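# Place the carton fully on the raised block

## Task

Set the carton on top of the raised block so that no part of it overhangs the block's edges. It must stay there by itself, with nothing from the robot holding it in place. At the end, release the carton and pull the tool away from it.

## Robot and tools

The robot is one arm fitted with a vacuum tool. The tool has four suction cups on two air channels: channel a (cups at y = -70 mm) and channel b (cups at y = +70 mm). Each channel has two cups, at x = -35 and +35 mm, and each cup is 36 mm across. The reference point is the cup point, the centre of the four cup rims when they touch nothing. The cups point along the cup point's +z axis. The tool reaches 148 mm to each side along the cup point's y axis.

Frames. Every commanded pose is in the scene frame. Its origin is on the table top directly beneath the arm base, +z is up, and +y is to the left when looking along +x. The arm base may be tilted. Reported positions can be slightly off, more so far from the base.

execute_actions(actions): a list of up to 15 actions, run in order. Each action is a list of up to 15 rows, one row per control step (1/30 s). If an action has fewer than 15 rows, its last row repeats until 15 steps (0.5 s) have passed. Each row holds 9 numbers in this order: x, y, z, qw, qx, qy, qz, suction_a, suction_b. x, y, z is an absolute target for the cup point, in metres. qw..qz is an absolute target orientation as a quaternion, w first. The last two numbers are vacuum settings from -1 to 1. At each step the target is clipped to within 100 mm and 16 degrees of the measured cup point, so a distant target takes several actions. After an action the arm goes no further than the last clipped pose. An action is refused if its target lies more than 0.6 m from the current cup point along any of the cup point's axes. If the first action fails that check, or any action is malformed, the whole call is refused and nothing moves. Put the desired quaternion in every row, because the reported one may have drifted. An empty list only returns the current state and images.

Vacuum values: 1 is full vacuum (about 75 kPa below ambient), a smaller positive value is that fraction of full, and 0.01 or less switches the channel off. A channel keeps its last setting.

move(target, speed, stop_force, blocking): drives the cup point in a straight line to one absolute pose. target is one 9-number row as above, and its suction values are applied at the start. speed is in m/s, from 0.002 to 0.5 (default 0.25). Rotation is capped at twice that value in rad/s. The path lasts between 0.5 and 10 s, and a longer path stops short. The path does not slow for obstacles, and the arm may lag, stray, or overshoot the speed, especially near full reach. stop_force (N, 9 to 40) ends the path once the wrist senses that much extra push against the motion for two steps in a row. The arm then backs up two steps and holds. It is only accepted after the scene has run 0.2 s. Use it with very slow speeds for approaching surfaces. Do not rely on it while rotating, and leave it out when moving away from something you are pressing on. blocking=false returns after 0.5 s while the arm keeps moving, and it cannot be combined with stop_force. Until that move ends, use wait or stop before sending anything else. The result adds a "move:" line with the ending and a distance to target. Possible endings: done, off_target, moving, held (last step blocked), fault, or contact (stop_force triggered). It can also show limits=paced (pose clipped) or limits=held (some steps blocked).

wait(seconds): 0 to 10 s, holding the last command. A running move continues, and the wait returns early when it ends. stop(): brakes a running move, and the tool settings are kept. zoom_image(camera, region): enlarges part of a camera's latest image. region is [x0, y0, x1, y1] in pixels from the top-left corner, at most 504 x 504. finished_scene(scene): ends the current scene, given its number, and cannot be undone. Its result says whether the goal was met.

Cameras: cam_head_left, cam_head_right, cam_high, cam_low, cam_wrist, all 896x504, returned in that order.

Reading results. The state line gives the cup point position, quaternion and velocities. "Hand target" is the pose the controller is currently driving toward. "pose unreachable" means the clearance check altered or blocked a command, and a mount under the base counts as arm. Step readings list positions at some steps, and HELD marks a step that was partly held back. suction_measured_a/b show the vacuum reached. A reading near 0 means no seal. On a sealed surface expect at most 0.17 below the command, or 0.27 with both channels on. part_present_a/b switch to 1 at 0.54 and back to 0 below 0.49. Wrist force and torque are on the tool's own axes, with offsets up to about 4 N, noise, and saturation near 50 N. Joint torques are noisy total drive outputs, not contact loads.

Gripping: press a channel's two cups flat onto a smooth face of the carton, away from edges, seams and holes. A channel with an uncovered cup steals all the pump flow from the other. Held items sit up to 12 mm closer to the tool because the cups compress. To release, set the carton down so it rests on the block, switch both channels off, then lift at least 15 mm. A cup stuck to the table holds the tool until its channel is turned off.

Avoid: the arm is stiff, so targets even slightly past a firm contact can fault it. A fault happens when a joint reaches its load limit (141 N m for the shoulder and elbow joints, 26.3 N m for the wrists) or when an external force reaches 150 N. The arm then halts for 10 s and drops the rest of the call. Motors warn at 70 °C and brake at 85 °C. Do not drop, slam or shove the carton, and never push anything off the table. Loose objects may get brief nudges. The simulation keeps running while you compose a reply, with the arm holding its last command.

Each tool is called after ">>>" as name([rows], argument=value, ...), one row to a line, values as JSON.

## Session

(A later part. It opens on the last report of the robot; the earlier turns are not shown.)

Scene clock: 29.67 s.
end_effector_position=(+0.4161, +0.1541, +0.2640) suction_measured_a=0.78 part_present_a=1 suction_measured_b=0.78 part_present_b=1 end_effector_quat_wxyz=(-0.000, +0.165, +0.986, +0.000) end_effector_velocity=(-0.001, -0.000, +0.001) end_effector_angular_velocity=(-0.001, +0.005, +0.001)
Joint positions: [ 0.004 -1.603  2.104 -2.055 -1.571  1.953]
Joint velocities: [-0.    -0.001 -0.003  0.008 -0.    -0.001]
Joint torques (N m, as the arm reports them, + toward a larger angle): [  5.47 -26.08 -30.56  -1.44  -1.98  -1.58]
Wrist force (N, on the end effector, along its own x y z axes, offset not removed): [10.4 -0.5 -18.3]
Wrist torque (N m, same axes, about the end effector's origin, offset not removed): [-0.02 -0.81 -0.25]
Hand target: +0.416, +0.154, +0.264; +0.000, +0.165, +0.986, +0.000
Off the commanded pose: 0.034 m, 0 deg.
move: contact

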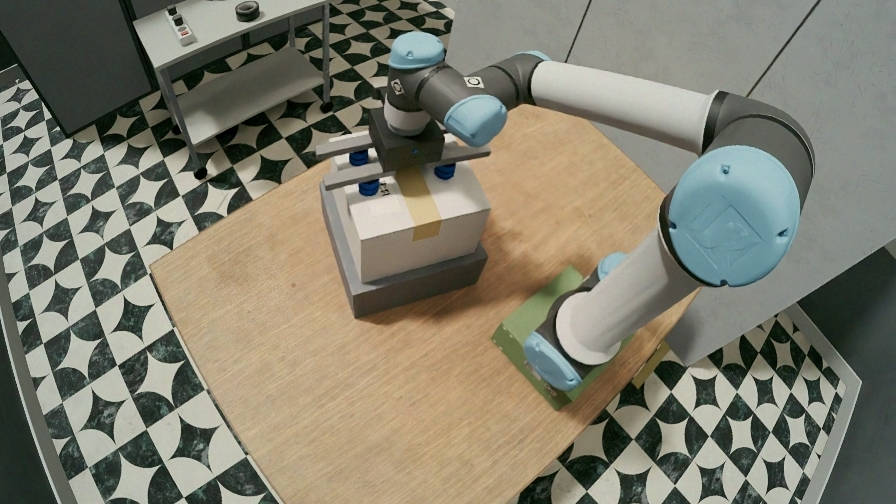

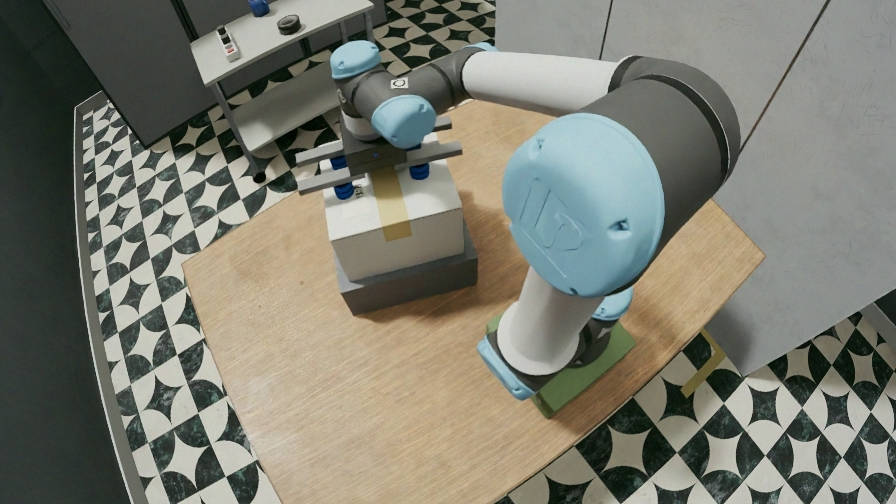

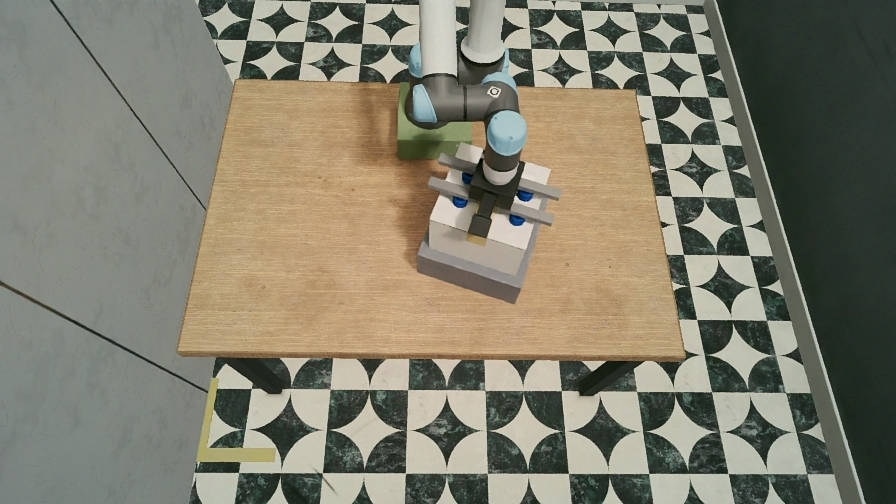

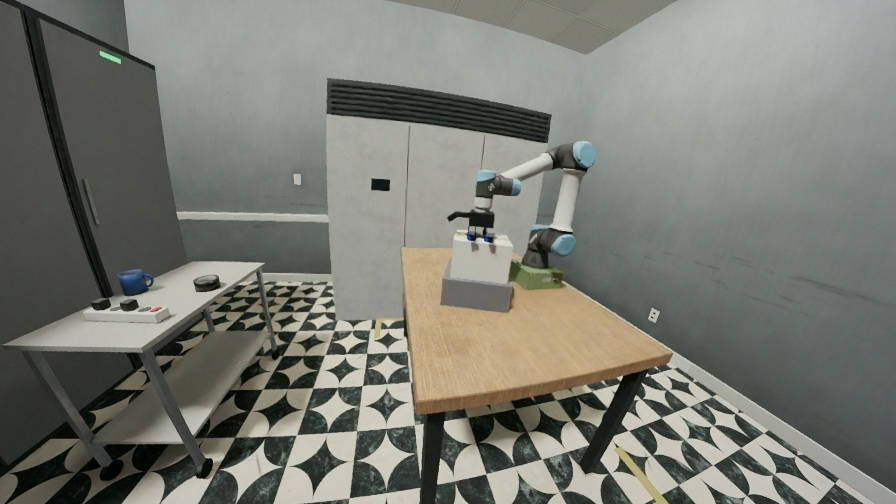

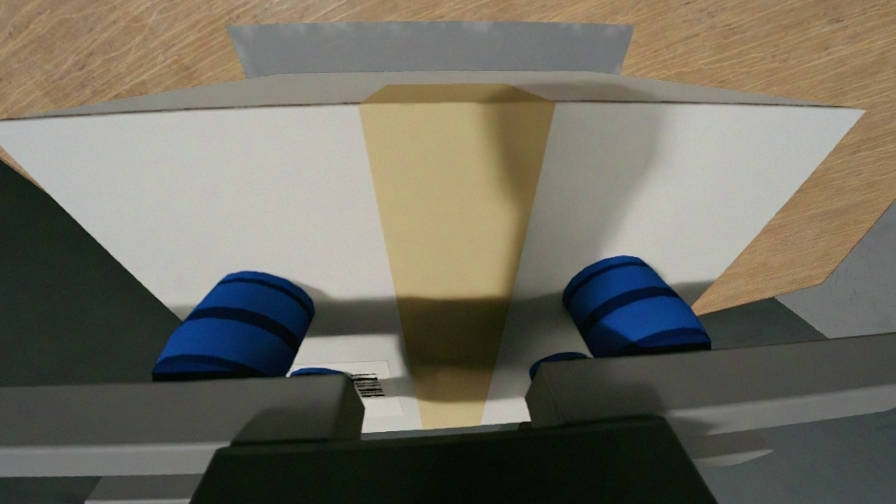

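>>> execute_actions([
  [[0.416,0.154,0.265,0,0.165,0.986,0,0,0],[0.416,0.154,0.266,0,0.165,0.986,0,0,0],[0.416,0.154,0.268,0,0.165,0.986,0,0,0],[0.416,0.154,0.270,0,0.165,0.986,0,0,0],[0.416,0.154,0.272,0,0.165,0.986,0,0,0],[0.416,0.154,0.274,0,0.165,0.986,0,0,0]],
])

>>> move(target=[0.416,0.154,0.40,0,0.165,0.986,0,0,0], speed=0.15)

>>> zoom_image(camera="cam_high", region=[370,110,650,330])

>>> zoom_image(camera="cam_head_left", region=[280,100,540,340])

Scene clock: 31.60 s.
end_effector_position=(+0.4160, +0.1540, +0.2737) suction_measured_a=0.00 part_present_a=0 suction_measured_b=0.00 part_present_b=0 end_effector_quat_wxyz=(-0.000, +0.165, +0.986, -0.000) end_effector_velocity=(-0.000, -0.000, +0.003) end_effector_angular_velocity=(-0.000, -0.000, -0.002)
Joint positions: [ 0.004 -1.615  2.087 -2.026 -1.571  1.952]
Joint velocities: [-0.    -0.004 -0.005  0.008 -0.     0.001]
Joint torques (N m, as the arm reports them, + toward a larger angle): [-11.48 -26.97 -25.89   0.41  -0.99  -1.86]
Wrist force (N, on the end effector, along its own x y z axes, offset not removed): [-2.9 0.0 -12.4]
Wrist torque (N m, same axes, about the end effector's origin, offset not removed): [-0.05 0.23 0.00]
Hand target: +0.416, +0.154, +0.274; +0.000, +0.165, +0.986, +0.000
Off the commanded pose: 0.000 m, 0 deg.
Step readings (end_effector_position):
0: (+0.4160, +0.1541, +0.2643)
1: (+0.4160, +0.1541, +0.2643)
2: (+0.4161, +0.1541, +0.2645)
4: (+0.4163, +0.1541, +0.2659)
8: (+0.4160, +0.1541, +0.2707)
15: end_effector_position above

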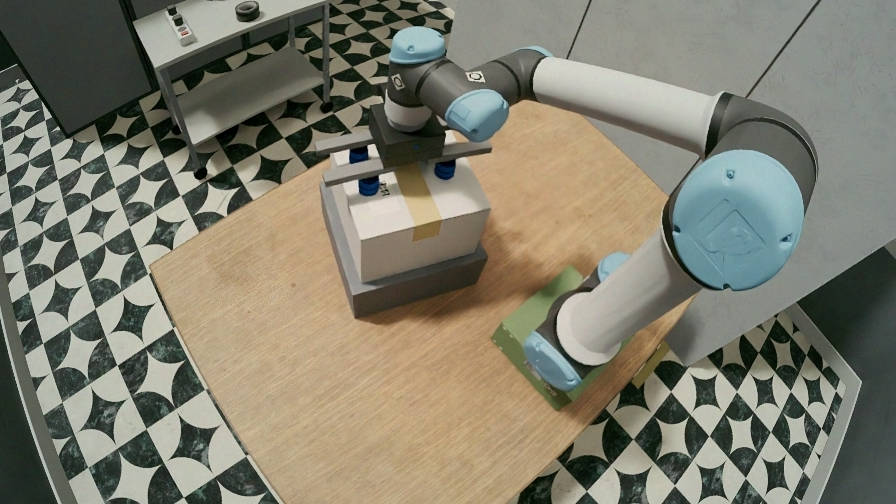

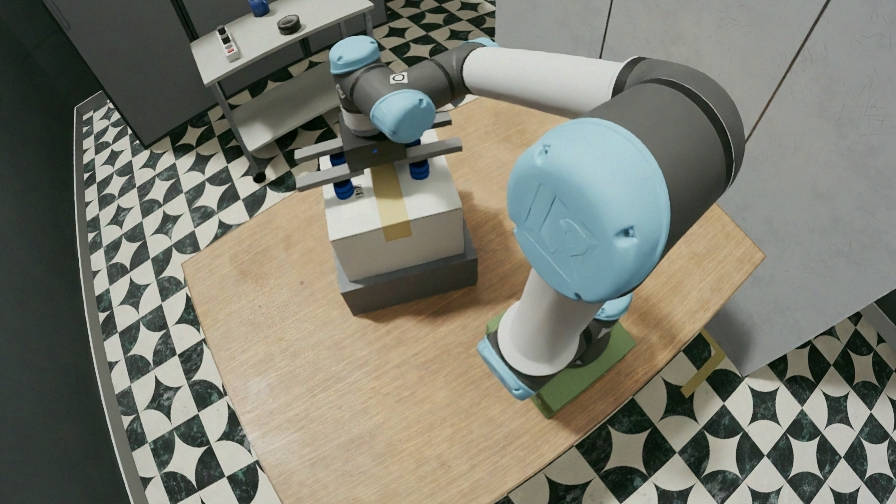

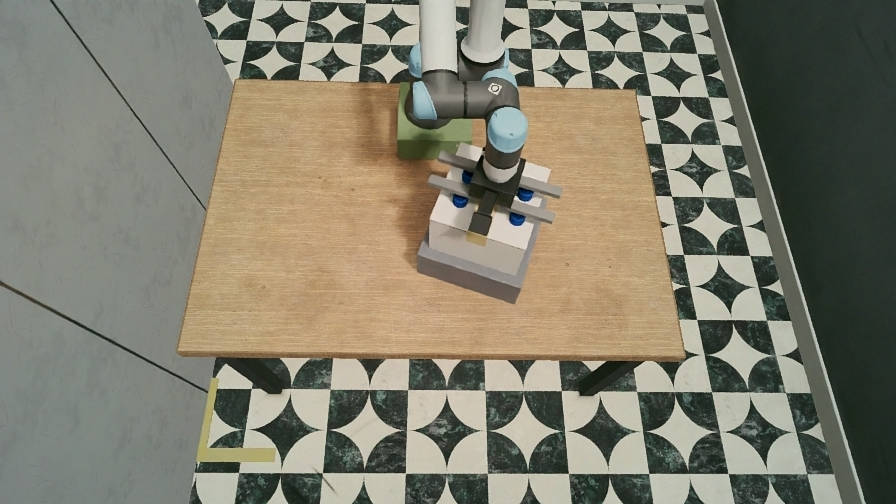

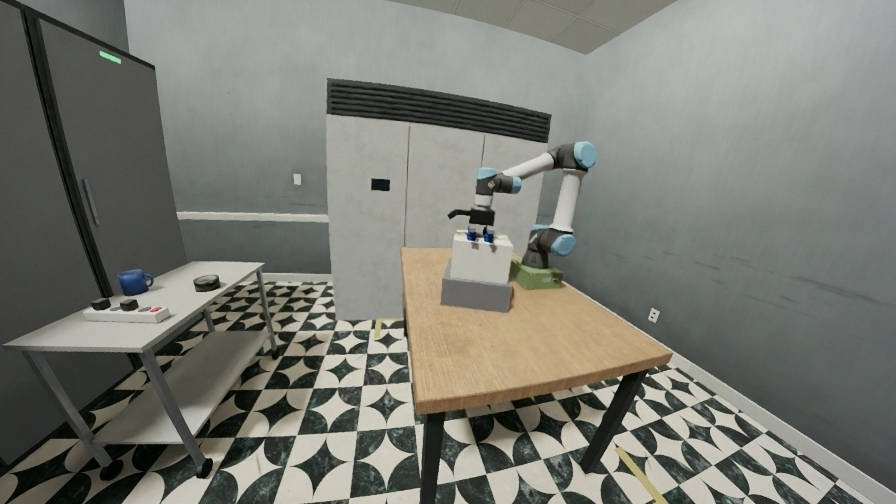

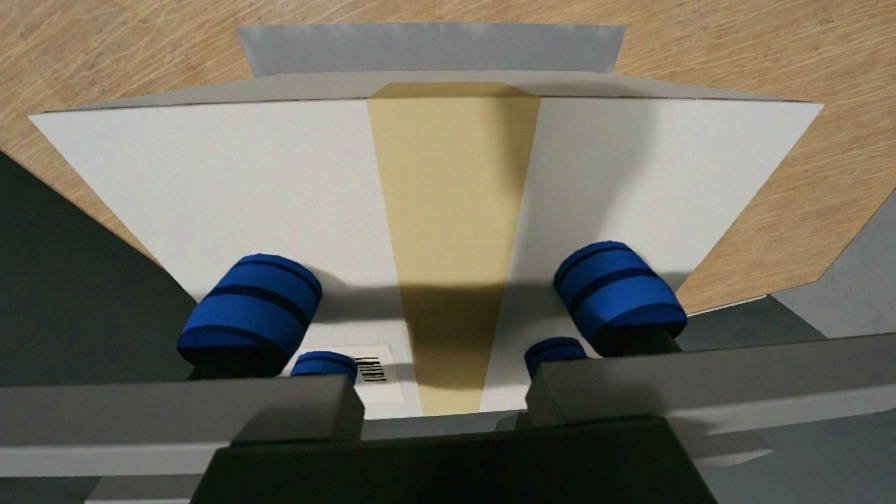

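Scene clock: 32.97 s.
end_effector_position=(+0.4160, +0.1540, +0.3999) suction_measured_a=0.00 part_present_a=0 suction_measured_b=0.00 part_present_b=0 end_effector_quat_wxyz=(+0.000, +0.165, +0.986, +0.000) end_effector_velocity=(+0.000, +0.000, +0.001) end_effector_angular_velocity=(+0.000, +0.001, -0.001)
Joint positions: [ 0.004 -1.704  1.829 -1.679 -1.571  1.953]
Joint velocities: [-0.     0.    -0.004  0.004  0.     0.001]
Joint torques (N m, as the arm reports them, + toward a larger angle): [ -0.99 -26.15 -37.17  -1.82   2.35  -1.47]
Wrist force (N, on the end effector, along its own x y z axes, offset not removed): [-3.8 -2.1 -0.4]
Wrist torque (N m, same axes, about the end effector's origin, offset not removed): [-0.27 0.26 0.13]
Hand target: +0.416, +0.154, +0.400; +0.000, +0.165, +0.986, +0.000
Off the commanded pose: 0.000 m, 0 deg.
move: done

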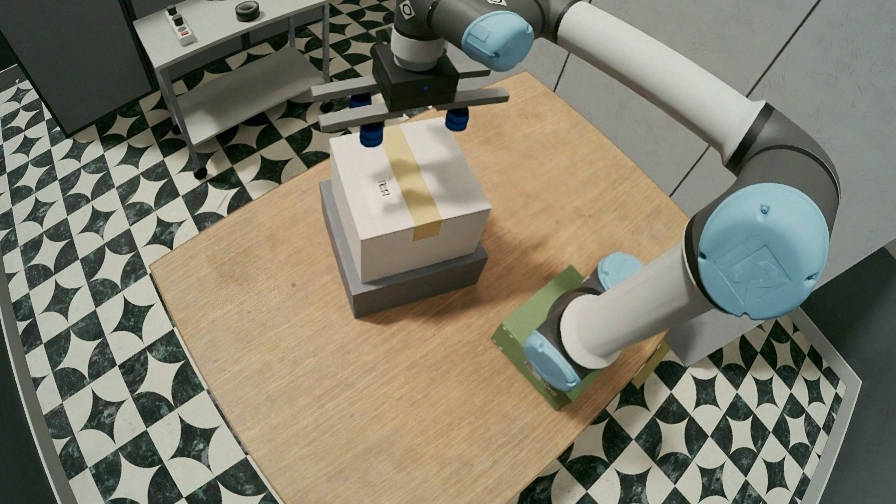

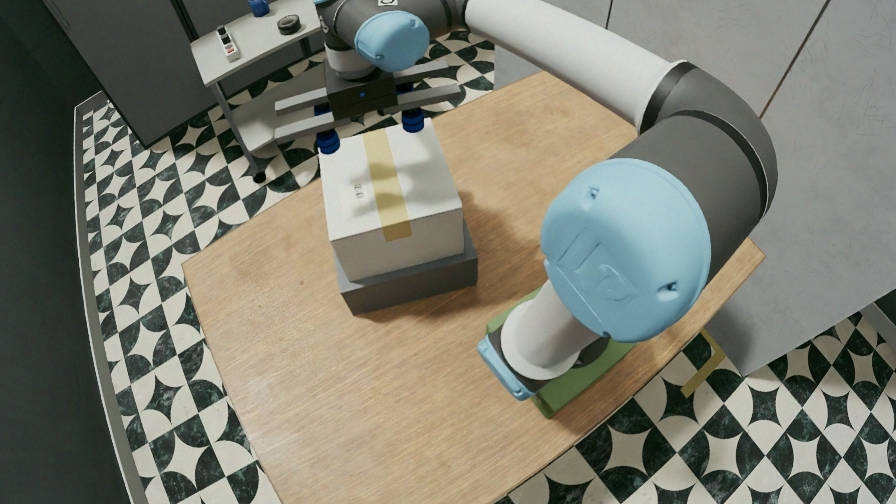

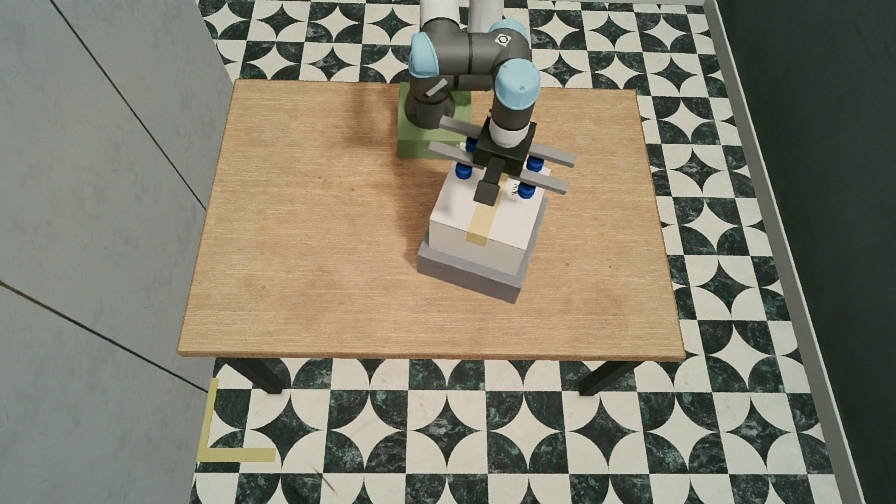

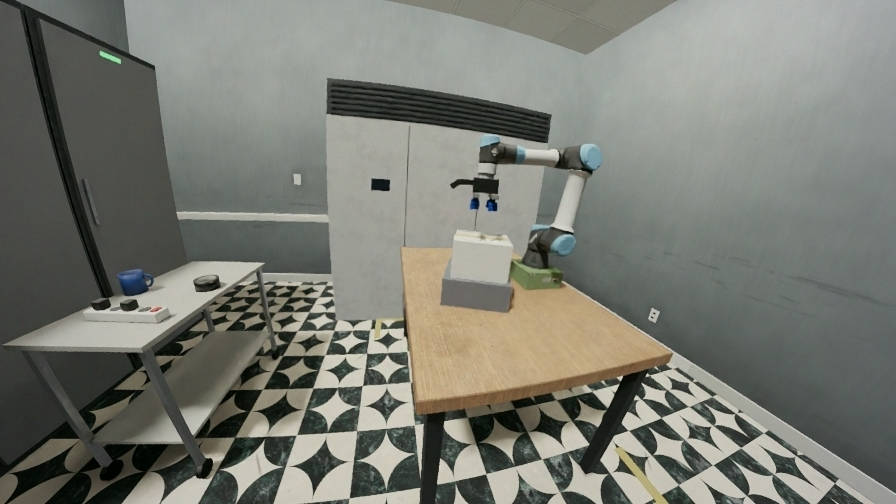

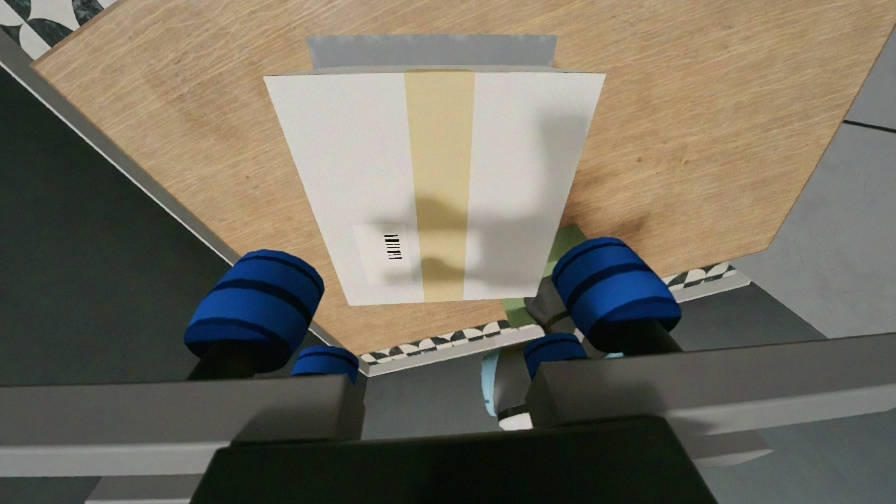

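Region (370, 110, 650, 330) of cam_high's 896x504 image, scaled by 1.800, with more detail than that image has; it fills the top 396 rows of this view, and the rest is white.

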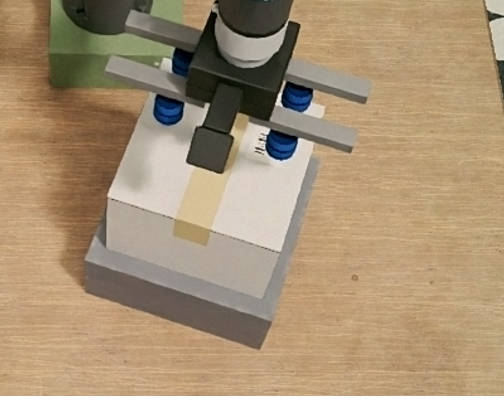

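Region (280, 100, 540, 340) of cam_head_left's 896x504 image, scaled by 1.938, with more detail than that image has; it fills the top 465 rows of this view, and the rest is white.

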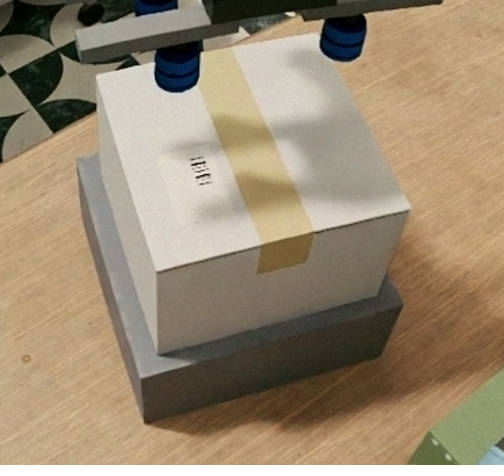

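All four margins are visible.

>>> finished_scene(scene=2)

The scene is finished: the task was done.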